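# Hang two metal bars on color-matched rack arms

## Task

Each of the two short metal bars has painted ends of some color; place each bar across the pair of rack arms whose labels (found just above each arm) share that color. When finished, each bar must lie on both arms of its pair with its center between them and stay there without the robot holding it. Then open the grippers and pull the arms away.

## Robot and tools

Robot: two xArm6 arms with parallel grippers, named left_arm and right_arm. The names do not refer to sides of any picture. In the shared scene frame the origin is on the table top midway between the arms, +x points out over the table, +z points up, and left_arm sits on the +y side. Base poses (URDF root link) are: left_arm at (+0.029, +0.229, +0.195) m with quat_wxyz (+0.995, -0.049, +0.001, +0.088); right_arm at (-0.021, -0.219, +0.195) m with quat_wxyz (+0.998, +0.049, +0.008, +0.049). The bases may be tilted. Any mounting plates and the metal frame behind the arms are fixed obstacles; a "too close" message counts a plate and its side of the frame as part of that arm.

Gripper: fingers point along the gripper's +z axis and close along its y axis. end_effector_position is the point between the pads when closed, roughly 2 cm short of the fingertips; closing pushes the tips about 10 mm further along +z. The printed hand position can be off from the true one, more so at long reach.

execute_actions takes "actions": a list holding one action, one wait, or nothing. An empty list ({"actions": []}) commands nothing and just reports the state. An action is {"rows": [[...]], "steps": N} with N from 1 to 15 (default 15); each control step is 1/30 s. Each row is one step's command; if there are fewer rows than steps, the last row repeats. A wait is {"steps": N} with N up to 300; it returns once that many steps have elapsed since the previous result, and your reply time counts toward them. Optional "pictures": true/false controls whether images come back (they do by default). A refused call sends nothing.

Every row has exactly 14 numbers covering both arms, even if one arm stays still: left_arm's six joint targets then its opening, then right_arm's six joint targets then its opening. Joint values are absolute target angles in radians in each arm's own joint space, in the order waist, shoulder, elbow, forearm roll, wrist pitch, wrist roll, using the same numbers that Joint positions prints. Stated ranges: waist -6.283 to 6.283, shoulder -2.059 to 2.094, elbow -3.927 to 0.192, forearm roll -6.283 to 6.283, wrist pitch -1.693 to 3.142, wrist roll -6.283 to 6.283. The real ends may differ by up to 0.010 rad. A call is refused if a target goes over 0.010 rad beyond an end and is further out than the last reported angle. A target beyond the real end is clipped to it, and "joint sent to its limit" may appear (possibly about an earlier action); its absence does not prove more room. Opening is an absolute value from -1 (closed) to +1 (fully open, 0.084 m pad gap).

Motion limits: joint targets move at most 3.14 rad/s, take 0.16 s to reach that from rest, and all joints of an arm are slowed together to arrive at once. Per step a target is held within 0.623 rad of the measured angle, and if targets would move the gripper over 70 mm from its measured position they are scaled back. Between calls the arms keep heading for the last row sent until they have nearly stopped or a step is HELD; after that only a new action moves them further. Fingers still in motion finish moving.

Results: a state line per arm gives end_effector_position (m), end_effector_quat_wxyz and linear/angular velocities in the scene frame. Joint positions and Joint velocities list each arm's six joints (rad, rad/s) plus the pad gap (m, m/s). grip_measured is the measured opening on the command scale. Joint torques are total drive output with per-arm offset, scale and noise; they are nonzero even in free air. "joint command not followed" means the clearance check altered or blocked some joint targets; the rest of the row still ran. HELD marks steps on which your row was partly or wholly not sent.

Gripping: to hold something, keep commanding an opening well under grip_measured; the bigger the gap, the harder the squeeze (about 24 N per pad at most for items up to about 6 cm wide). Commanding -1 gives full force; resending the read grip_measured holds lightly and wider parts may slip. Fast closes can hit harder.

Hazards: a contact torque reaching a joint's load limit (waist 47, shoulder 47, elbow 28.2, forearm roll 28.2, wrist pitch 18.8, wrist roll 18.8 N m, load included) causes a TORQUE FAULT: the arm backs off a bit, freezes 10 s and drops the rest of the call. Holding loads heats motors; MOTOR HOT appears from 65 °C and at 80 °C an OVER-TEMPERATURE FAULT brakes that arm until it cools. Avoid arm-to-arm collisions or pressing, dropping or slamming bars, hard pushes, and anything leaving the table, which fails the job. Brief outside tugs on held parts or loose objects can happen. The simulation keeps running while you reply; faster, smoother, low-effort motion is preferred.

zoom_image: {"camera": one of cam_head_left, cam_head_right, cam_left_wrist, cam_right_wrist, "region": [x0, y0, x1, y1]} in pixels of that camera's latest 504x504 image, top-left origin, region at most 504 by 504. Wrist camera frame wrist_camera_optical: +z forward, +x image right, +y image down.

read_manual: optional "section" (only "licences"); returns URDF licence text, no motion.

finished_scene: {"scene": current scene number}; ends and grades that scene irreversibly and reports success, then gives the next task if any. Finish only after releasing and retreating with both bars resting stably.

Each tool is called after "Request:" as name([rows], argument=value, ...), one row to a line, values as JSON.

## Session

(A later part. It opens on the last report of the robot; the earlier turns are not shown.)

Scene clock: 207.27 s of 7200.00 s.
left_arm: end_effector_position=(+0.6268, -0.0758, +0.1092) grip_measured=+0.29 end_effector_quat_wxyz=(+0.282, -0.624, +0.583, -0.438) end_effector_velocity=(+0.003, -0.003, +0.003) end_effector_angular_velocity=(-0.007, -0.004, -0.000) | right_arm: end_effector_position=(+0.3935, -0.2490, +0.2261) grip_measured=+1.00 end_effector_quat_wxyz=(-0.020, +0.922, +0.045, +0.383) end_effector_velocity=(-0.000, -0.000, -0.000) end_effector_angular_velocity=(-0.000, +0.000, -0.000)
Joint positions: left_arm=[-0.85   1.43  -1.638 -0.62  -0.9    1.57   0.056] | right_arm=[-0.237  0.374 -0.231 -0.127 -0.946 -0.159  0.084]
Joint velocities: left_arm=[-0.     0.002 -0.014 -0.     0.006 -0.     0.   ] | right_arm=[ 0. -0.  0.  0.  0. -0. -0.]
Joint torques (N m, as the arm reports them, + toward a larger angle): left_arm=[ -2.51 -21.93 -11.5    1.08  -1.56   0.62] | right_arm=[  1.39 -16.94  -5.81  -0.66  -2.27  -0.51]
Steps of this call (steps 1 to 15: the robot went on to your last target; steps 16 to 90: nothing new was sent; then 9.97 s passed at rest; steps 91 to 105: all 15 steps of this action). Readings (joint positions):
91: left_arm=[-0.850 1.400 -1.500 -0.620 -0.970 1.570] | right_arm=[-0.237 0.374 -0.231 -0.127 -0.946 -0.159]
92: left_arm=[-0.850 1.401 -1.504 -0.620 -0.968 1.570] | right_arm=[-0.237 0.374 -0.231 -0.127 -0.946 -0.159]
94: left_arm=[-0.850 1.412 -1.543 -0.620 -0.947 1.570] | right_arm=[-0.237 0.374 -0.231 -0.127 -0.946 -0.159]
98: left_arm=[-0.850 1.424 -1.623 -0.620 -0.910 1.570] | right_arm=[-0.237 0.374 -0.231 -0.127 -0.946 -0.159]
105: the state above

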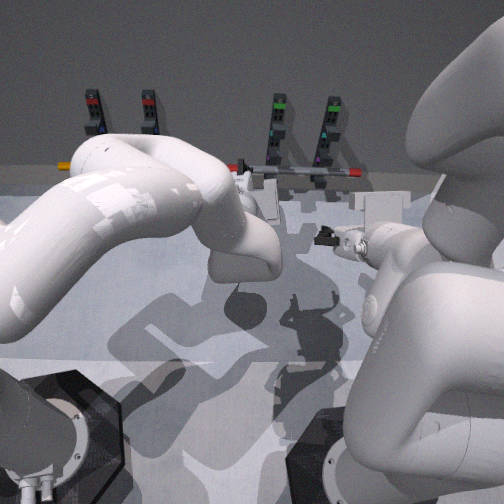

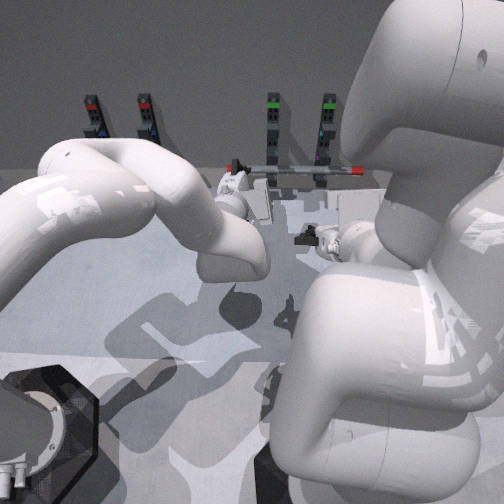

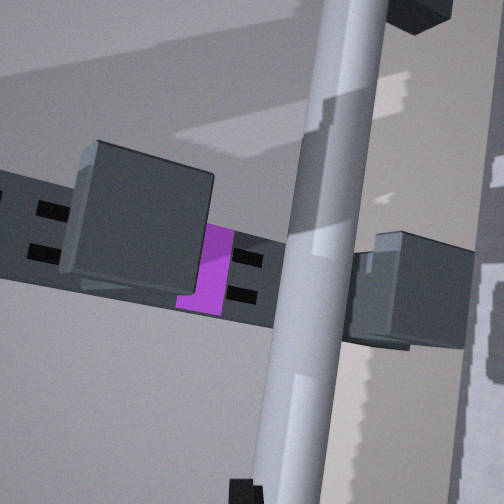

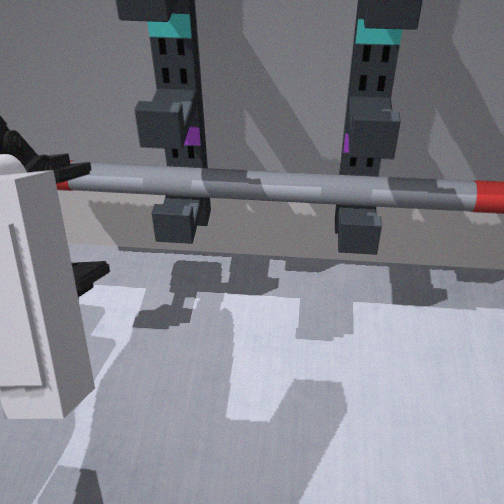

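Request:
execute_actions([
  {"rows":[[-0.85,1.49,-1.78,-0.62,-0.82,1.57,0.3,-0.237,0.374,-0.231,-0.127,-0.946,-0.159,1]],"steps":15},
], pictures=false)

Request:
execute_actions([
  {"rows":[[-0.85,1.49,-1.78,-0.62,-0.82,1.57,-1,-0.237,0.374,-0.231,-0.127,-0.946,-0.159,1]],"steps":15},
])

Scene clock: 213.93 s of 7200.00 s.
left_arm: end_effector_position=(+0.6446, -0.0969, +0.1045) grip_measured=+0.29 end_effector_quat_wxyz=(+0.261, -0.629, +0.579, -0.448) end_effector_velocity=(+0.002, -0.002, +0.001) end_effector_angular_velocity=(-0.005, +0.000, -0.001) | right_arm: end_effector_position=(+0.3935, -0.2490, +0.2261) grip_measured=+1.00 end_effector_quat_wxyz=(-0.020, +0.922, +0.045, +0.383) end_effector_velocity=(-0.000, +0.000, -0.001) end_effector_angular_velocity=(+0.000, +0.001, +0.000)
Joint positions: left_arm=[-0.85   1.49  -1.779 -0.62  -0.821  1.57   0.056] | right_arm=[-0.237  0.374 -0.231 -0.127 -0.946 -0.159  0.084]
Joint velocities: left_arm=[ 0.     0.004 -0.013 -0.     0.007  0.     0.   ] | right_arm=[-0.     0.002 -0.001 -0.    -0.    -0.    -0.   ]
Joint torques (N m, as the arm reports them, + toward a larger angle): left_arm=[ -1.19 -22.41 -13.14   1.58  -1.64   0.26] | right_arm=[  0.57 -16.63  -5.71  -0.55  -2.1   -0.76]
Steps of this call (steps 1 to 15: the robot went on to your last target; steps 16 to 90: nothing new was sent; then 3.17 s passed at rest; steps 91 to 105: all 15 steps of this action). Readings (joint positions):
91: left_arm=[-0.850 1.430 -1.640 -0.620 -0.900 1.570] | right_arm=[-0.237 0.374 -0.231 -0.127 -0.946 -0.159]
92: left_arm=[-0.850 1.432 -1.644 -0.620 -0.897 1.570] | right_arm=[-0.237 0.374 -0.231 -0.127 -0.946 -0.159]
94: left_arm=[-0.850 1.449 -1.685 -0.620 -0.874 1.570] | right_arm=[-0.237 0.374 -0.231 -0.127 -0.946 -0.159]
98: left_arm=[-0.850 1.482 -1.761 -0.620 -0.831 1.570] | right_arm=[-0.237 0.374 -0.231 -0.127 -0.946 -0.159]
105: the state above

Scene clock: 214.43 s of 7200.00 s.
left_arm: end_effector_position=(+0.6447, -0.0971, +0.1045) grip_measured=-1.00 end_effector_quat_wxyz=(+0.261, -0.629, +0.579, -0.448) end_effector_velocity=(-0.000, -0.001, +0.000) end_effector_angular_velocity=(-0.000, +0.000, -0.001) | right_arm: end_effector_position=(+0.3935, -0.2490, +0.2261) grip_measured=+1.00 end_effector_quat_wxyz=(-0.020, +0.922, +0.045, +0.383) end_effector_velocity=(+0.000, +0.000, +0.001) end_effector_angular_velocity=(-0.000, -0.002, +0.001)
Joint positions: left_arm=[-0.85  1.49 -1.78 -0.62 -0.82  1.57  0.  ] | right_arm=[-0.237  0.374 -0.231 -0.127 -0.946 -0.159  0.084]
Joint velocities: left_arm=[-0.001  0.    -0.    -0.     0.    -0.     0.   ] | right_arm=[ 0.    -0.002  0.    -0.001  0.    -0.     0.   ]
Joint torques (N m, as the arm reports them, + toward a larger angle): left_arm=[ -2.99 -21.3  -13.     1.48  -1.93   0.34] | right_arm=[  1.14 -16.72  -5.31  -0.04  -1.9   -0.57]
Steps of this call (steps 1 to 15: all 15 steps of this action). Readings (joint positions):
1: left_arm=[-0.850 1.490 -1.779 -0.620 -0.820 1.570] | right_arm=[-0.237 0.374 -0.231 -0.127 -0.946 -0.159]
2: left_arm=[-0.850 1.490 -1.779 -0.620 -0.820 1.570] | right_arm=[-0.237 0.374 -0.231 -0.127 -0.946 -0.159]
4: left_arm=[-0.850 1.490 -1.780 -0.620 -0.820 1.570] | right_arm=[-0.237 0.374 -0.231 -0.127 -0.946 -0.159]
8: left_arm=[-0.850 1.490 -1.780 -0.620 -0.820 1.570] | right_arm=[-0.237 0.374 -0.231 -0.127 -0.946 -0.159]
15: the state above

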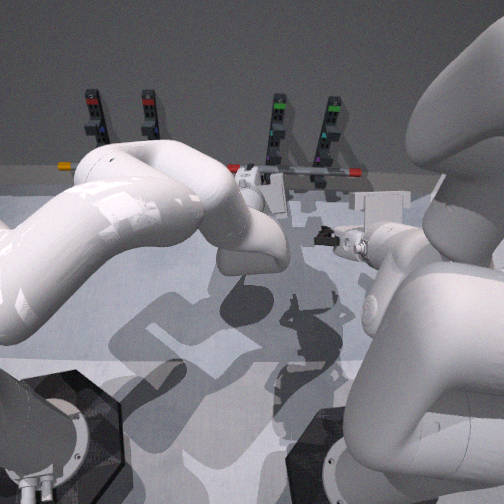

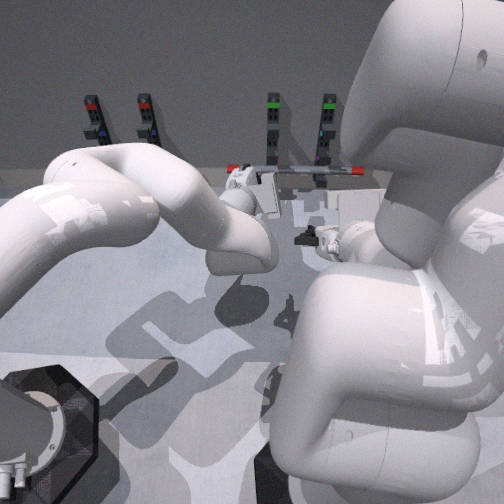

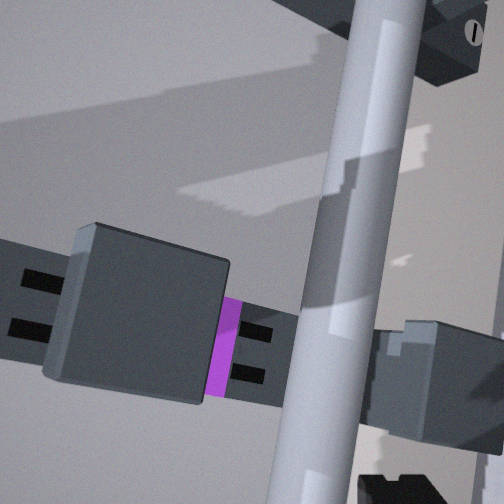

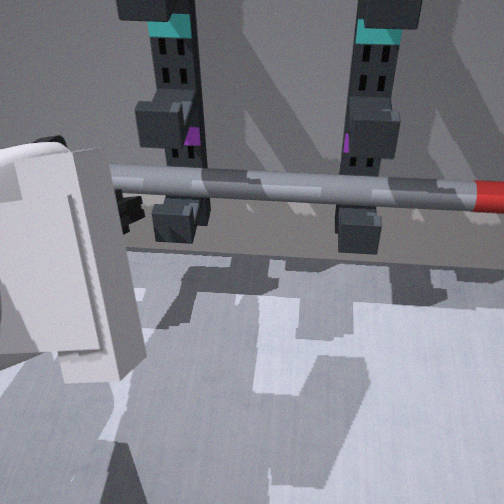

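Request:
execute_actions([
  {"rows":[[-0.85,1.4,-1.5,-0.62,-0.97,1.57,0.4,-0.237,0.374,-0.231,-0.127,-0.946,-0.159,1]],"steps":15},
], pictures=false)

Request:
execute_actions([
  {"rows":[[-0.85,1.35,-1.5,-0.62,-0.92,1.57,0.4,-0.237,0.374,-0.231,-0.127,-0.946,-0.159,1]],"steps":12},
], pictures=false)

Request:
execute_actions([
  {"rows":[[-0.85,1.435,-1.78,-0.62,-0.77,1.57,0.4,-0.237,0.374,-0.231,-0.127,-0.946,-0.159,1]],"steps":15},
])

Scene clock: 223.67 s of 7200.00 s.
left_arm: end_effector_position=(+0.5997, -0.0509, +0.0969) grip_measured=+0.39 end_effector_quat_wxyz=(+0.298, -0.619, +0.597, -0.415) end_effector_velocity=(-0.004, +0.004, +0.002) end_effector_angular_velocity=(+0.009, -0.004, +0.003) | right_arm: end_effector_position=(+0.3935, -0.2490, +0.2261) grip_measured=+1.00 end_effector_quat_wxyz=(-0.020, +0.922, +0.045, +0.383) end_effector_velocity=(+0.001, -0.000, +0.001) end_effector_angular_velocity=(-0.000, -0.002, -0.000)
Joint positions: left_arm=[-0.85   1.4   -1.504 -0.62  -0.969  1.57   0.061] | right_arm=[-0.237  0.374 -0.231 -0.127 -0.946 -0.159  0.084]
Joint velocities: left_arm=[ 0.    -0.011  0.027 -0.001 -0.017 -0.     0.001] | right_arm=[-0.    -0.002 -0.    -0.    -0.    -0.    -0.   ]
Joint torques (N m, as the arm reports them, + toward a larger angle): left_arm=[ -1.88 -20.1   -9.97   1.44  -2.2    0.32] | right_arm=[  1.97 -15.76  -5.48  -0.24  -1.85  -0.37]
Steps of this call (steps 1 to 15: the robot went on to your last target; steps 16 to 90: nothing new was sent; then 5.73 s passed at rest; steps 91 to 105: all 15 steps of this action). Readings (joint positions):
91: left_arm=[-0.850 1.490 -1.780 -0.620 -0.820 1.570] | right_arm=[-0.237 0.374 -0.231 -0.127 -0.946 -0.159]
92: left_arm=[-0.850 1.488 -1.776 -0.620 -0.823 1.570] | right_arm=[-0.237 0.374 -0.231 -0.127 -0.946 -0.159]
94: left_arm=[-0.850 1.472 -1.728 -0.620 -0.850 1.570] | right_arm=[-0.237 0.374 -0.231 -0.127 -0.946 -0.159]
98: left_arm=[-0.850 1.419 -1.555 -0.620 -0.939 1.570] | right_arm=[-0.237 0.374 -0.231 -0.127 -0.946 -0.159]
105: the state above

Scene clock: 224.07 s of 7200.00 s.
left_arm: end_effector_position=(+0.6104, -0.0608, +0.1151) grip_measured=+0.39 end_effector_quat_wxyz=(+0.285, -0.624, +0.595, -0.419) end_effector_velocity=(-0.008, +0.002, -0.014) end_effector_angular_velocity=(+0.015, +0.034, -0.007) | right_arm: end_effector_position=(+0.3935, -0.2490, +0.2261) grip_measured=+1.00 end_effector_quat_wxyz=(-0.020, +0.922, +0.045, +0.383) end_effector_velocity=(-0.000, +0.000, -0.000) end_effector_angular_velocity=(+0.000, +0.001, +0.000)
Joint positions: left_arm=[-0.85   1.351 -1.5   -0.62  -0.921  1.57   0.061] | right_arm=[-0.237  0.374 -0.231 -0.127 -0.946 -0.159  0.084]
Joint velocities: left_arm=[-0.003  0.006  0.016 -0.001  0.017  0.     0.   ] | right_arm=[ 0.     0.001 -0.    -0.    -0.    -0.    -0.   ]
Joint torques (N m, as the arm reports them, + toward a larger angle): left_arm=[ -2.93 -21.16 -11.39   1.09  -2.29   0.47] | right_arm=[  1.54 -16.59  -5.35  -0.28  -2.12  -0.55]
Steps of this call (steps 1 to 12: all 12 steps of this action). Readings (joint positions):
1: left_arm=[-0.850 1.400 -1.503 -0.620 -0.969 1.570] | right_arm=[-0.237 0.374 -0.231 -0.127 -0.946 -0.159]
2: left_arm=[-0.850 1.397 -1.501 -0.620 -0.965 1.570] | right_arm=[-0.237 0.374 -0.231 -0.127 -0.946 -0.159]
4: left_arm=[-0.850 1.381 -1.499 -0.620 -0.946 1.570] | right_arm=[-0.237 0.374 -0.231 -0.127 -0.946 -0.159]
8: left_arm=[-0.850 1.352 -1.503 -0.620 -0.927 1.570] | right_arm=[-0.237 0.374 -0.231 -0.127 -0.946 -0.159]
12: the state above

Scene clock: 224.57 s of 7200.00 s.
left_arm: end_effector_position=(+0.6570, -0.1013, +0.1253) grip_measured=+0.39 end_effector_quat_wxyz=(+0.251, -0.635, +0.574, -0.451) end_effector_velocity=(+0.047, -0.005, +0.000) end_effector_angular_velocity=(-0.069, +0.058, -0.006) | right_arm: end_effector_position=(+0.3935, -0.2490, +0.2261) grip_measured=+1.00 end_effector_quat_wxyz=(-0.020, +0.922, +0.045, +0.383) end_effector_velocity=(-0.000, +0.000, -0.000) end_effector_angular_velocity=(+0.000, +0.001, +0.000)
Joint positions: left_arm=[-0.843  1.438 -1.77  -0.626 -0.776  1.571  0.061] | right_arm=[-0.237  0.374 -0.231 -0.127 -0.946 -0.159  0.084]
Joint velocities: left_arm=[ 0.066  0.045 -0.18   0.038  0.174 -0.008  0.002] | right_arm=[ 0.  0.  0.  0. -0. -0.  0.]
Joint torques (N m, as the arm reports them, + toward a larger angle): left_arm=[-23.3  -29.16 -22.66   7.11  -1.12  -0.75] | right_arm=[  1.68 -16.96  -5.24  -0.27  -2.23  -0.56]
Steps of this call (steps 1 to 15: all 15 steps of this action). Readings (joint positions):
1: left_arm=[-0.850 1.351 -1.500 -0.620 -0.921 1.570] | right_arm=[-0.237 0.374 -0.231 -0.127 -0.946 -0.159]
2: left_arm=[-0.850 1.353 -1.504 -0.620 -0.918 1.570] | right_arm=[-0.237 0.374 -0.231 -0.127 -0.946 -0.159]
4: left_arm=[-0.850 1.368 -1.551 -0.620 -0.890 1.570] | right_arm=[-0.237 0.374 -0.231 -0.127 -0.946 -0.159]
8: left_arm=[-0.850 1.417 -1.725 -0.620 -0.801 1.570] | right_arm=[-0.237 0.374 -0.231 -0.127 -0.946 -0.159]
15: the state above

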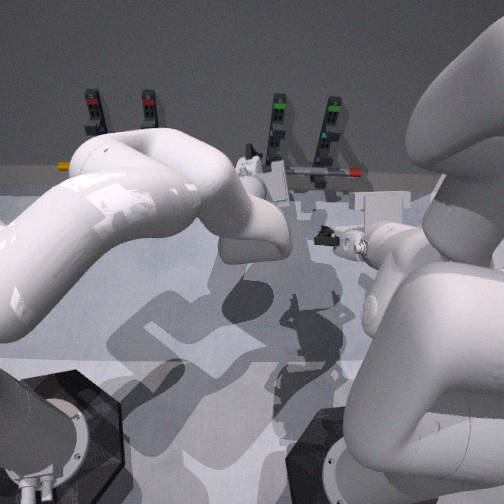

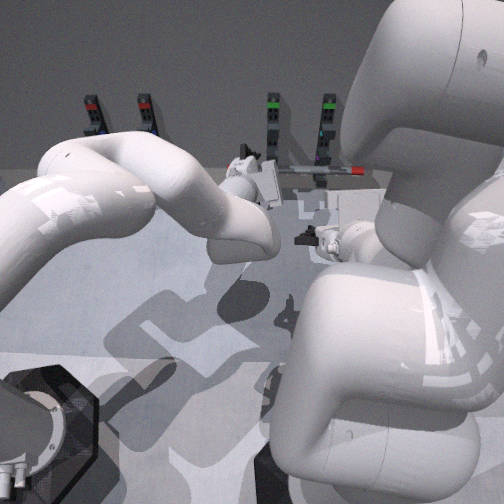

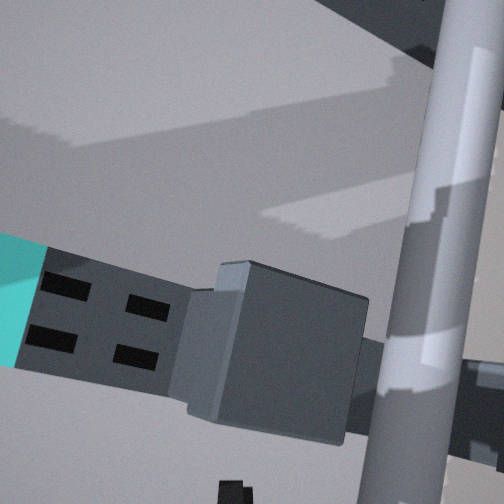

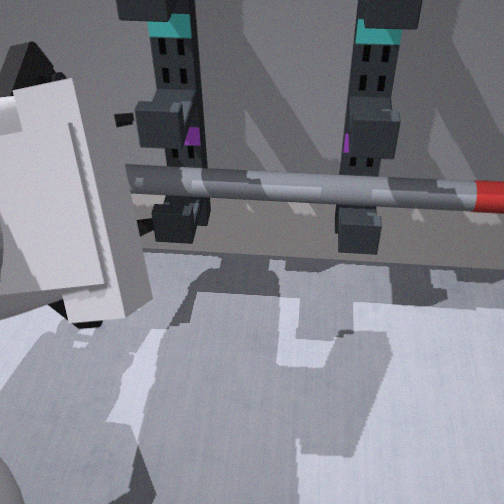

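Contact with the rack arm; close while shifting slightly +y.

Request:
execute_actions([
  {"rows":[[-0.82,1.43,-1.76,-0.59,-0.78,1.57,-1,-0.237,0.374,-0.231,-0.127,-0.946,-0.159,1]],"steps":15},
])

Scene clock: 229.03 s of 7200.00 s.
left_arm: end_effector_position=(+0.6635, -0.0955, +0.1300) grip_measured=-1.00 end_effector_quat_wxyz=(+0.254, -0.629, +0.578, -0.454) end_effector_velocity=(+0.003, +0.007, -0.001) end_effector_angular_velocity=(+0.002, +0.002, +0.011) | right_arm: end_effector_position=(+0.3935, -0.2490, +0.2261) grip_measured=+1.00 end_effector_quat_wxyz=(-0.020, +0.922, +0.045, +0.383) end_effector_velocity=(+0.000, -0.000, +0.000) end_effector_angular_velocity=(-0.000, -0.000, -0.000)
Joint positions: left_arm=[-0.822  1.429 -1.761 -0.59  -0.78   1.57   0.   ] | right_arm=[-0.237  0.374 -0.231 -0.127 -0.946 -0.159  0.084]
Joint velocities: left_arm=[ 0.01  -0.001  0.003 -0.002 -0.002  0.001  0.   ] | right_arm=[ 0. -0. -0.  0.  0.  0. -0.]
Joint torques (N m, as the arm reports them, + toward a larger angle): left_arm=[ -2.73 -22.8  -13.87   1.61  -2.28   0.32] | right_arm=[  1.95 -17.14  -5.73  -0.17  -2.26  -0.58]
Steps of this call (steps 1 to 15: the robot went on to your last target; steps 16 to 90: nothing new was sent; then 0.97 s passed at rest; steps 91 to 105: all 15 steps of this action). Readings (joint positions):
91: left_arm=[-0.842 1.437 -1.775 -0.627 -0.770 1.572] | right_arm=[-0.237 0.374 -0.231 -0.127 -0.946 -0.159]
92: left_arm=[-0.841 1.437 -1.774 -0.624 -0.771 1.571] | right_arm=[-0.237 0.374 -0.231 -0.127 -0.946 -0.159]
94: left_arm=[-0.836 1.431 -1.774 -0.607 -0.775 1.570] | right_arm=[-0.237 0.374 -0.231 -0.127 -0.946 -0.159]
98: left_arm=[-0.829 1.421 -1.773 -0.591 -0.780 1.569] | right_arm=[-0.237 0.374 -0.231 -0.127 -0.946 -0.159]
105: the state above

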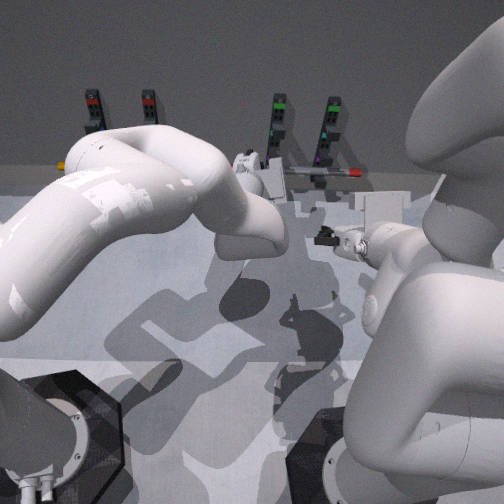

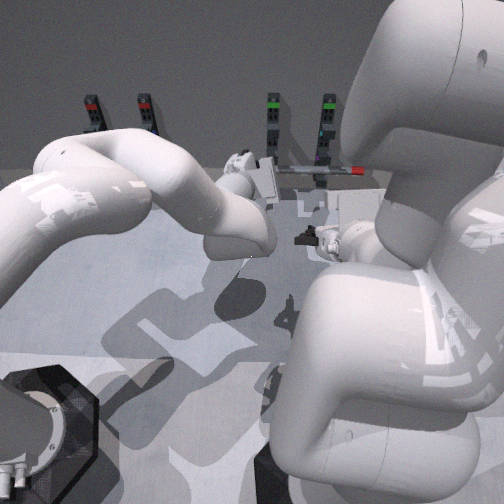

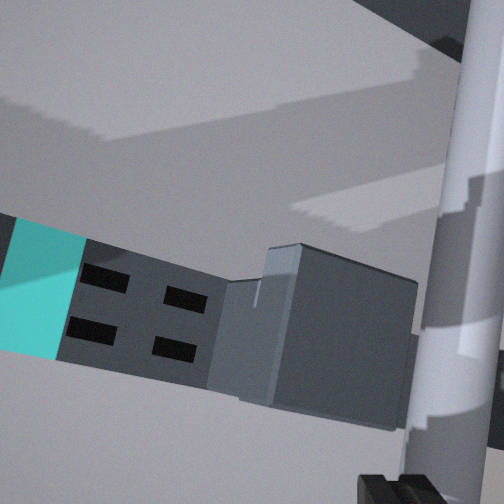

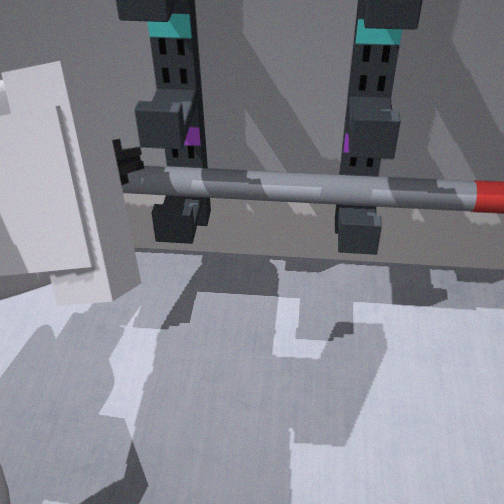

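Request:
execute_actions([
  {"rows":[[-0.80,1.35,-1.5,-0.57,-0.92,1.57,0.4,-0.237,0.374,-0.231,-0.127,-0.946,-0.159,1]],"steps":15},
], pictures=false)

Request:
execute_actions([
  {"rows":[[-0.80,1.375,-1.5,-0.57,-0.945,1.57,0.4,-0.237,0.374,-0.231,-0.127,-0.946,-0.159,1]],"steps":10},
], pictures=false)

Request:
execute_actions([
  {"rows":[[-0.80,1.46,-1.76,-0.57,-0.805,1.57,0.4,-0.237,0.374,-0.231,-0.127,-0.946,-0.159,1]],"steps":15},
])

Scene clock: 238.43 s of 7200.00 s.
left_arm: end_effector_position=(+0.6245, -0.0448, +0.1160) grip_measured=+0.39 end_effector_quat_wxyz=(+0.288, -0.622, +0.594, -0.420) end_effector_velocity=(-0.004, +0.002, +0.002) end_effector_angular_velocity=(+0.008, -0.004, -0.003) | right_arm: end_effector_position=(+0.3935, -0.2490, +0.2261) grip_measured=+1.00 end_effector_quat_wxyz=(-0.020, +0.922, +0.045, +0.383) end_effector_velocity=(+0.000, +0.000, +0.000) end_effector_angular_velocity=(+0.000, -0.000, +0.001)
Joint positions: left_arm=[-0.8    1.35  -1.503 -0.57  -0.919  1.57   0.061] | right_arm=[-0.237  0.374 -0.231 -0.127 -0.946 -0.159  0.084]
Joint velocities: left_arm=[-0.002 -0.01   0.025  0.003 -0.015  0.     0.001] | right_arm=[ 0.  0. -0. -0. -0.  0.  0.]
Joint torques (N m, as the arm reports them, + toward a larger angle): left_arm=[ -2.46 -19.32 -10.56   0.66  -1.88   0.21] | right_arm=[  1.92 -16.88  -5.26  -0.01  -1.86  -0.8 ]
Steps of this call (steps 1 to 15: the robot went on to your last target; steps 16 to 90: nothing new was sent; then 5.90 s passed at rest; steps 91 to 105: all 15 steps of this action). Readings (joint positions):
91: left_arm=[-0.820 1.430 -1.760 -0.590 -0.780 1.570] | right_arm=[-0.237 0.374 -0.231 -0.127 -0.946 -0.159]
92: left_arm=[-0.820 1.429 -1.756 -0.590 -0.783 1.570] | right_arm=[-0.237 0.374 -0.231 -0.127 -0.946 -0.159]
94: left_arm=[-0.817 1.412 -1.709 -0.585 -0.810 1.570] | right_arm=[-0.237 0.374 -0.231 -0.127 -0.946 -0.159]
98: left_arm=[-0.803 1.367 -1.547 -0.574 -0.892 1.570] | right_arm=[-0.237 0.374 -0.231 -0.127 -0.946 -0.159]
105: the state above

Scene clock: 238.77 s of 7200.00 s.
left_arm: end_effector_position=(+0.6174, -0.0390, +0.1048) grip_measured=+0.39 end_effector_quat_wxyz=(+0.294, -0.621, +0.596, -0.416) end_effector_velocity=(+0.006, +0.000, +0.010) end_effector_angular_velocity=(-0.010, -0.030, +0.008) | right_arm: end_effector_position=(+0.3935, -0.2490, +0.2261) grip_measured=+1.00 end_effector_quat_wxyz=(-0.020, +0.922, +0.045, +0.383) end_effector_velocity=(-0.000, -0.000, -0.001) end_effector_angular_velocity=(+0.000, +0.002, -0.001)
Joint positions: left_arm=[-0.8    1.375 -1.5   -0.57  -0.944  1.57   0.061] | right_arm=[-0.237  0.374 -0.231 -0.127 -0.946 -0.159  0.084]
Joint velocities: left_arm=[ 0.003 -0.002 -0.012 -0.    -0.02  -0.     0.   ] | right_arm=[-0.     0.002 -0.     0.001 -0.    -0.    -0.   ]
Joint torques (N m, as the arm reports them, + toward a larger angle): left_arm=[ -1.98 -19.8  -10.96   0.89  -2.21   0.26] | right_arm=[  1.02 -16.55  -5.72  -1.11  -1.89  -0.61]
Steps of this call (steps 1 to 10: all 10 steps of this action). Readings (joint positions):
1: left_arm=[-0.800 1.350 -1.503 -0.570 -0.919 1.570] | right_arm=[-0.237 0.374 -0.231 -0.127 -0.946 -0.159]
2: left_arm=[-0.800 1.352 -1.503 -0.570 -0.922 1.570] | right_arm=[-0.237 0.374 -0.231 -0.127 -0.946 -0.159]
4: left_arm=[-0.800 1.361 -1.502 -0.570 -0.932 1.570] | right_arm=[-0.237 0.374 -0.231 -0.127 -0.946 -0.159]
8: left_arm=[-0.800 1.374 -1.499 -0.570 -0.942 1.570] | right_arm=[-0.237 0.374 -0.231 -0.127 -0.946 -0.159]
10: the state above

Scene clock: 239.27 s of 7200.00 s.
left_arm: end_effector_position=(+0.6610, -0.0791, +0.1128) grip_measured=+0.39 end_effector_quat_wxyz=(+0.263, -0.628, +0.581, -0.446) end_effector_velocity=(+0.002, -0.002, -0.004) end_effector_angular_velocity=(-0.004, +0.008, -0.002) | right_arm: end_effector_position=(+0.3935, -0.2490, +0.2261) grip_measured=+1.00 end_effector_quat_wxyz=(-0.020, +0.922, +0.045, +0.383) end_effector_velocity=(+0.000, -0.000, +0.000) end_effector_angular_velocity=(-0.000, -0.001, -0.001)
Joint positions: left_arm=[-0.8    1.46  -1.757 -0.57  -0.806  1.57   0.061] | right_arm=[-0.237  0.374 -0.231 -0.127 -0.946 -0.159  0.084]
Joint velocities: left_arm=[ 0.001  0.013 -0.023  0.001  0.016 -0.     0.   ] | right_arm=[-0.    -0.001  0.     0.001  0.     0.    -0.   ]
Joint torques (N m, as the arm reports them, + toward a larger angle): left_arm=[ -2.5  -21.83 -13.29   1.14  -2.11   0.  ] | right_arm=[  1.38 -17.28  -5.43  -0.67  -2.05  -0.78]
Steps of this call (steps 1 to 15: all 15 steps of this action). Readings (joint positions):
1: left_arm=[-0.800 1.375 -1.500 -0.570 -0.944 1.570] | right_arm=[-0.237 0.374 -0.231 -0.127 -0.946 -0.159]
2: left_arm=[-0.800 1.376 -1.505 -0.570 -0.942 1.570] | right_arm=[-0.237 0.374 -0.231 -0.127 -0.946 -0.159]
4: left_arm=[-0.800 1.393 -1.552 -0.570 -0.915 1.570] | right_arm=[-0.237 0.374 -0.231 -0.127 -0.946 -0.159]
8: left_arm=[-0.800 1.443 -1.712 -0.570 -0.832 1.570] | right_arm=[-0.237 0.374 -0.231 -0.127 -0.946 -0.159]
15: the state above

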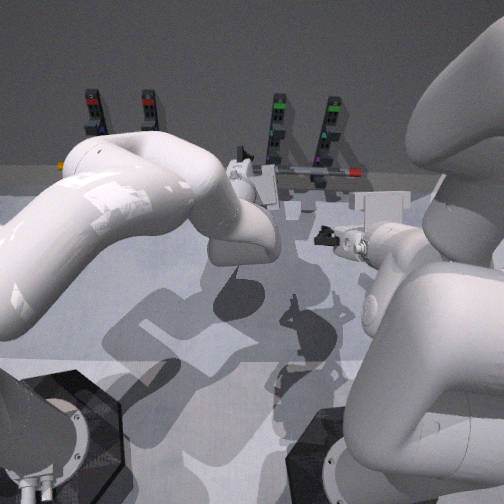

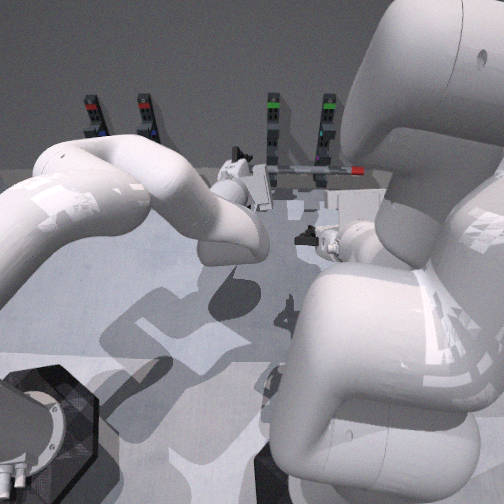

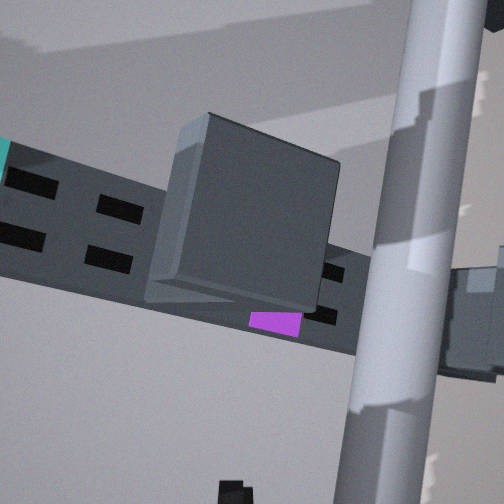

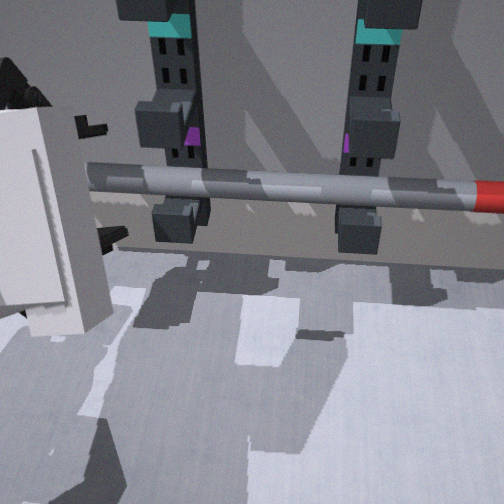

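Request:
execute_actions([
  {"rows":[[-0.80,1.46,-1.76,-0.57,-0.805,1.57,-1,-0.237,0.374,-0.231,-0.127,-0.946,-0.159,1]],"steps":15},
], pictures=false)

Request:
execute_actions([
  {"rows":[[-0.80,1.42,-1.76,-0.57,-0.765,1.5,-1,-0.237,0.374,-0.231,-0.127,-0.946,-0.159,1]],"steps":15},
])

Scene clock: 245.23 s of 7200.00 s.
left_arm: end_effector_position=(+0.6615, -0.0796, +0.1130) grip_measured=-1.00 end_effector_quat_wxyz=(+0.263, -0.628, +0.581, -0.447) end_effector_velocity=(+0.002, +0.000, +0.002) end_effector_angular_velocity=(-0.003, -0.004, +0.002) | right_arm: end_effector_position=(+0.3935, -0.2490, +0.2261) grip_measured=+1.00 end_effector_quat_wxyz=(-0.020, +0.922, +0.045, +0.383) end_effector_velocity=(-0.000, +0.000, -0.000) end_effector_angular_velocity=(+0.000, +0.001, +0.001)
Joint positions: left_arm=[-0.8    1.461 -1.76  -0.57  -0.805  1.57   0.   ] | right_arm=[-0.237  0.374 -0.231 -0.127 -0.946 -0.159  0.084]
Joint velocities: left_arm=[ 0.001 -0.001 -0.003 -0.001 -0.001 -0.     0.   ] | right_arm=[ 0.     0.001  0.    -0.     0.    -0.    -0.   ]
Joint torques (N m, as the arm reports them, + toward a larger angle): left_arm=[ -2.9  -22.17 -13.24   1.36  -1.77   0.33] | right_arm=[  0.55 -16.55  -5.26  -0.18  -1.82  -0.36]
Steps of this call (steps 1 to 15: the robot went on to your last target; steps 16 to 90: nothing new was sent; then 2.47 s passed at rest; steps 91 to 105: all 15 steps of this action). Readings (joint positions):
91: left_arm=[-0.800 1.460 -1.760 -0.570 -0.805 1.570] | right_arm=[-0.237 0.374 -0.231 -0.127 -0.946 -0.159]
92: left_arm=[-0.800 1.460 -1.760 -0.570 -0.805 1.570] | right_arm=[-0.237 0.374 -0.231 -0.127 -0.946 -0.159]
94: left_arm=[-0.800 1.460 -1.760 -0.570 -0.805 1.570] | right_arm=[-0.237 0.374 -0.231 -0.127 -0.946 -0.159]
98: left_arm=[-0.800 1.460 -1.760 -0.570 -0.807 1.570] | right_arm=[-0.237 0.374 -0.231 -0.127 -0.946 -0.159]
105: the state above

Scene clock: 245.73 s of 7200.00 s.
left_arm: end_effector_position=(+0.6709, -0.0879, +0.1312) grip_measured=-1.00 end_effector_quat_wxyz=(-0.238, +0.649, -0.557, +0.460) end_effector_velocity=(+0.002, -0.003, +0.005) end_effector_angular_velocity=(-0.010, -0.005, -0.000) | right_arm: end_effector_position=(+0.3935, -0.2490, +0.2261) grip_measured=+1.00 end_effector_quat_wxyz=(-0.020, +0.922, +0.045, +0.383) end_effector_velocity=(-0.001, +0.000, -0.001) end_effector_angular_velocity=(+0.000, +0.002, +0.001)
Joint positions: left_arm=[-0.8    1.421 -1.759 -0.57  -0.765  1.501  0.   ] | right_arm=[-0.237  0.374 -0.231 -0.127 -0.946 -0.159  0.084]
Joint velocities: left_arm=[-0.    -0.005 -0.004  0.003  0.003 -0.006  0.   ] | right_arm=[ 0.     0.003 -0.    -0.     0.    -0.     0.   ]
Joint torques (N m, as the arm reports them, + toward a larger angle): left_arm=[ -3.27 -22.51 -13.27   1.31  -1.74   0.55] | right_arm=[  0.91 -16.79  -5.33  -0.42  -1.87  -0.94]
Steps of this call (steps 1 to 15: all 15 steps of this action). Readings (joint positions):
1: left_arm=[-0.800 1.460 -1.760 -0.570 -0.805 1.570] | right_arm=[-0.237 0.374 -0.231 -0.127 -0.946 -0.159]
2: left_arm=[-0.800 1.459 -1.759 -0.570 -0.802 1.565] | right_arm=[-0.237 0.374 -0.231 -0.127 -0.946 -0.159]
4: left_arm=[-0.800 1.446 -1.758 -0.570 -0.787 1.540] | right_arm=[-0.237 0.374 -0.231 -0.127 -0.946 -0.159]
8: left_arm=[-0.800 1.422 -1.763 -0.570 -0.771 1.509] | right_arm=[-0.237 0.374 -0.231 -0.127 -0.946 -0.159]
15: the state above

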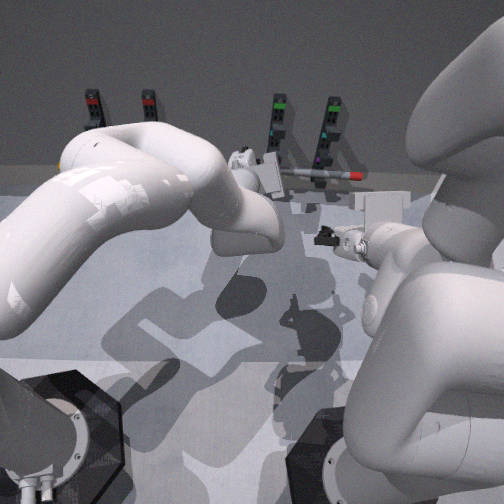

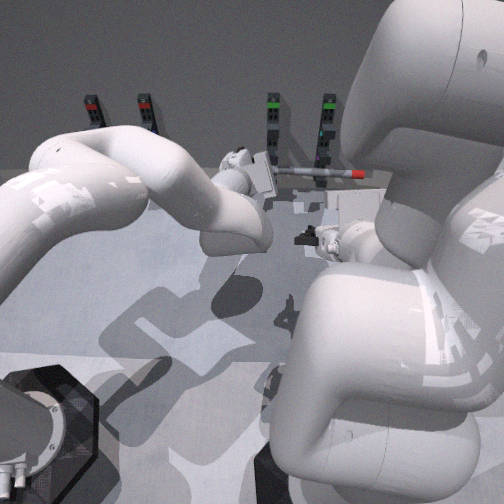

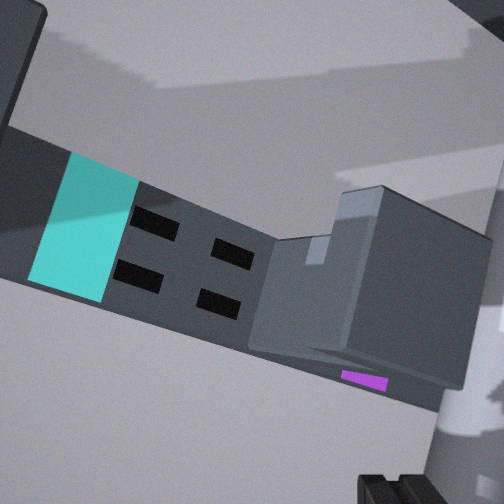

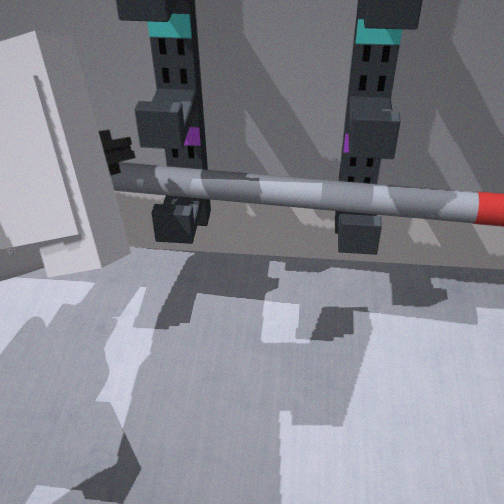

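Request:
execute_actions([
  {"rows":[[-0.78,1.375,-1.5,-0.55,-0.945,1.57,0.5,-0.237,0.374,-0.231,-0.127,-0.946,-0.159,1]],"steps":15},
], pictures=false)

Request:
execute_actions([
  {"rows":[[-0.78,1.49,-1.85,-0.55,-0.755,1.57,0.5,-0.237,0.374,-0.231,-0.127,-0.946,-0.159,1]],"steps":15},
])

Scene clock: 253.40 s of 7200.00 s.
left_arm: end_effector_position=(+0.6236, -0.0332, +0.1062) grip_measured=+0.49 end_effector_quat_wxyz=(+0.295, -0.620, +0.595, -0.417) end_effector_velocity=(-0.003, +0.002, +0.006) end_effector_angular_velocity=(+0.014, -0.016, -0.005) | right_arm: end_effector_position=(+0.3935, -0.2490, +0.2261) grip_measured=+1.00 end_effector_quat_wxyz=(-0.020, +0.922, +0.045, +0.383) end_effector_velocity=(-0.001, +0.000, -0.001) end_effector_angular_velocity=(+0.000, +0.002, +0.000)
Joint positions: left_arm=[-0.78   1.374 -1.504 -0.55  -0.943  1.569  0.065] | right_arm=[-0.237  0.374 -0.231 -0.127 -0.946 -0.159  0.084]
Joint velocities: left_arm=[-0.001 -0.015  0.026  0.003 -0.024  0.009  0.001] | right_arm=[ 0.     0.001  0.001  0.     0.    -0.     0.   ]
Joint torques (N m, as the arm reports them, + toward a larger angle): left_arm=[ -2.11 -19.22 -10.6    1.17  -1.79   0.26] | right_arm=[  1.41 -16.95  -5.4   -0.27  -2.23  -0.71]
Steps of this call (steps 1 to 15: the robot went on to your last target; steps 16 to 90: nothing new was sent; then 4.17 s passed at rest; steps 91 to 105: all 15 steps of this action). Readings (joint positions):
91: left_arm=[-0.800 1.420 -1.760 -0.570 -0.765 1.500] | right_arm=[-0.237 0.374 -0.231 -0.127 -0.946 -0.159]
92: left_arm=[-0.800 1.419 -1.756 -0.570 -0.769 1.501] | right_arm=[-0.237 0.374 -0.231 -0.127 -0.946 -0.159]
94: left_arm=[-0.797 1.408 -1.711 -0.565 -0.803 1.515] | right_arm=[-0.237 0.374 -0.231 -0.127 -0.946 -0.159]
98: left_arm=[-0.784 1.387 -1.552 -0.555 -0.905 1.555] | right_arm=[-0.237 0.374 -0.231 -0.127 -0.946 -0.159]
105: the state above

Scene clock: 253.90 s of 7200.00 s.
left_arm: end_effector_position=(+0.6803, -0.0840, +0.1175) grip_measured=+0.49 end_effector_quat_wxyz=(+0.255, -0.628, +0.577, -0.456) end_effector_velocity=(-0.001, -0.002, -0.014) end_effector_angular_velocity=(-0.001, +0.025, -0.006) | right_arm: end_effector_position=(+0.3935, -0.2490, +0.2261) grip_measured=+1.00 end_effector_quat_wxyz=(-0.020, +0.922, +0.045, +0.383) end_effector_velocity=(-0.000, +0.000, +0.000) end_effector_angular_velocity=(+0.000, -0.000, +0.001)
Joint positions: left_arm=[-0.78   1.489 -1.845 -0.55  -0.757  1.57   0.065] | right_arm=[-0.237  0.374 -0.231 -0.127 -0.946 -0.159  0.084]
Joint velocities: left_arm=[ 0.001  0.029 -0.035 -0.002  0.03   0.     0.   ] | right_arm=[ 0.    -0.     0.    -0.001  0.     0.     0.   ]
Joint torques (N m, as the arm reports them, + toward a larger angle): left_arm=[ -3.02 -22.46 -14.05   1.09  -2.19   0.46] | right_arm=[  2.03 -16.02  -5.87  -0.08  -1.97  -0.65]
Steps of this call (steps 1 to 15: all 15 steps of this action). Readings (joint positions):
1: left_arm=[-0.780 1.374 -1.504 -0.550 -0.944 1.569] | right_arm=[-0.237 0.374 -0.231 -0.127 -0.946 -0.159]
2: left_arm=[-0.780 1.376 -1.507 -0.550 -0.941 1.570] | right_arm=[-0.237 0.374 -0.231 -0.127 -0.946 -0.159]
4: left_arm=[-0.780 1.393 -1.553 -0.550 -0.915 1.570] | right_arm=[-0.237 0.374 -0.231 -0.127 -0.946 -0.159]
8: left_arm=[-0.780 1.459 -1.759 -0.550 -0.806 1.570] | right_arm=[-0.237 0.374 -0.231 -0.127 -0.946 -0.159]
15: the state above

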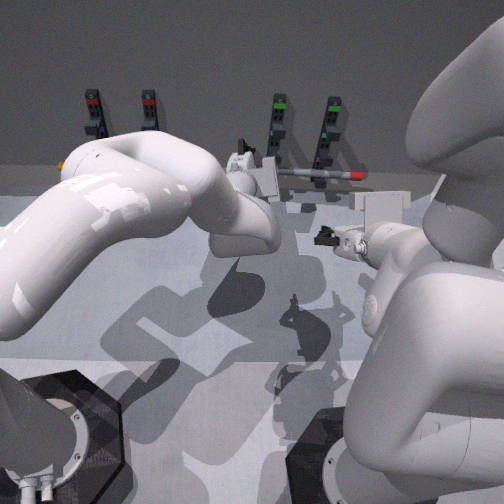

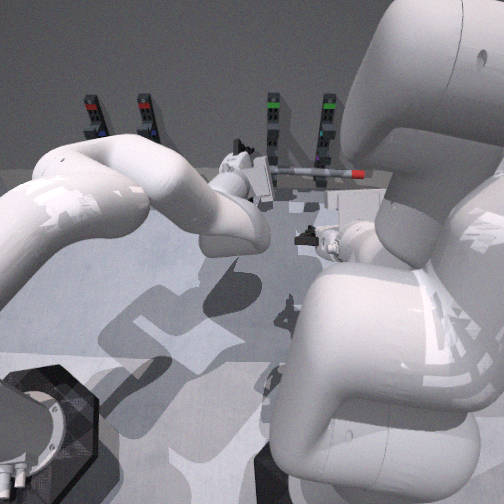

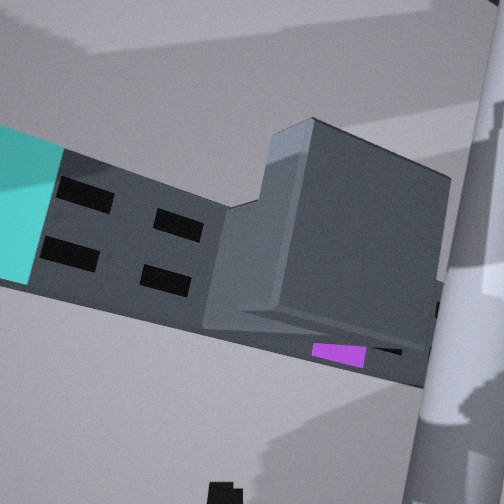

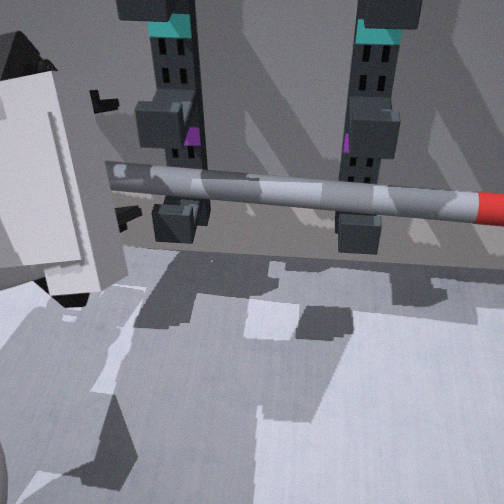

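Request:
execute_actions([
  {"rows":[[-0.78,1.49,-1.85,-0.55,-0.755,1.57,-1,-0.237,0.374,-0.231,-0.127,-0.946,-0.159,1]],"steps":15},
])

Scene clock: 263.10 s of 7200.00 s.
left_arm: end_effector_position=(+0.6779, -0.0847, +0.1127) grip_measured=-0.42 end_effector_quat_wxyz=(+0.253, -0.628, +0.580, -0.453) end_effector_velocity=(+0.003, -0.000, +0.004) end_effector_angular_velocity=(-0.005, -0.008, +0.002) | right_arm: end_effector_position=(+0.3935, -0.2490, +0.2261) grip_measured=+1.00 end_effector_quat_wxyz=(-0.020, +0.922, +0.045, +0.383) end_effector_velocity=(-0.000, +0.000, +0.000) end_effector_angular_velocity=(+0.000, -0.001, +0.000)
Joint positions: left_arm=[-0.782  1.494 -1.845 -0.55  -0.752  1.57   0.026] | right_arm=[-0.237  0.374 -0.231 -0.127 -0.946 -0.159  0.084]
Joint velocities: left_arm=[ 0.002 -0.003 -0.004  0.002 -0.003 -0.002  0.001] | right_arm=[-0.    -0.001  0.001 -0.     0.     0.    -0.   ]
Joint torques (N m, as the arm reports them, + toward a larger angle): left_arm=[  6.18 -33.38 -27.68   0.63  -6.66  -0.05] | right_arm=[  1.4  -16.44  -5.22  -0.62  -1.92  -0.88]
Steps of this call (steps 1 to 15: the robot went on to your last target; steps 16 to 90: nothing new was sent; then 5.70 s passed at rest; steps 91 to 105: all 15 steps of this action). Readings (joint positions):
91: left_arm=[-0.780 1.490 -1.850 -0.550 -0.755 1.570] | right_arm=[-0.237 0.374 -0.231 -0.127 -0.946 -0.159]
92: left_arm=[-0.780 1.490 -1.850 -0.550 -0.755 1.570] | right_arm=[-0.237 0.374 -0.231 -0.127 -0.946 -0.159]
94: left_arm=[-0.781 1.491 -1.848 -0.550 -0.753 1.570] | right_arm=[-0.237 0.374 -0.231 -0.127 -0.946 -0.159]
98: left_arm=[-0.782 1.495 -1.844 -0.550 -0.752 1.570] | right_arm=[-0.237 0.374 -0.231 -0.127 -0.946 -0.159]
105: the state above

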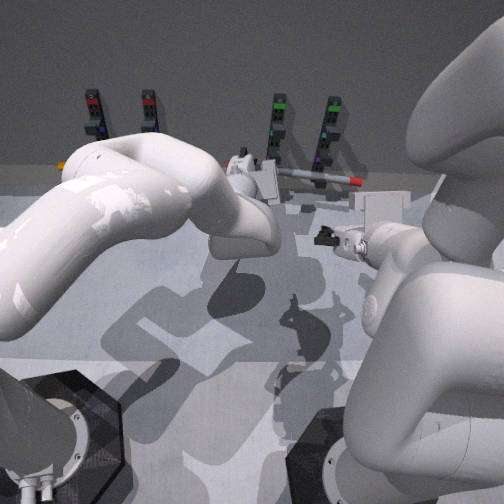

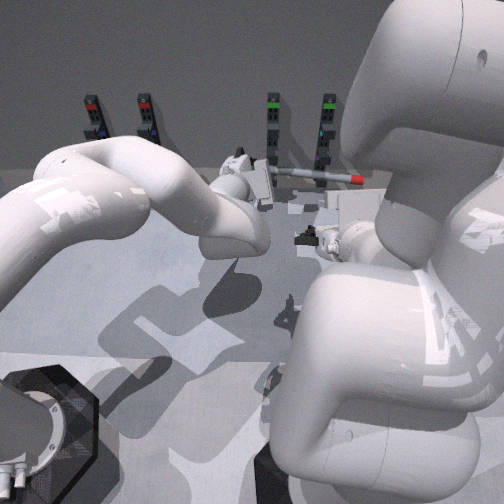

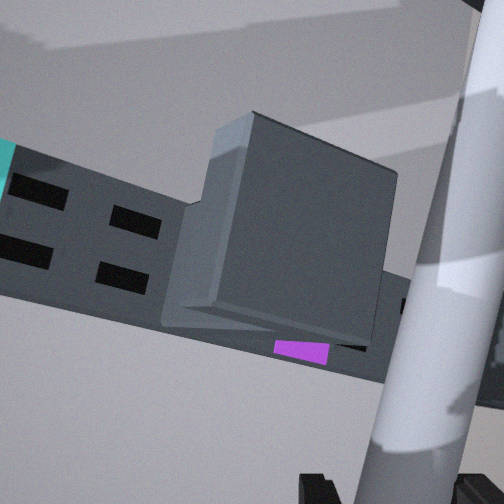

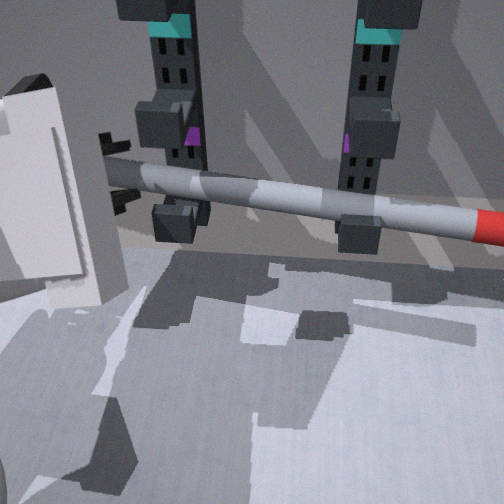

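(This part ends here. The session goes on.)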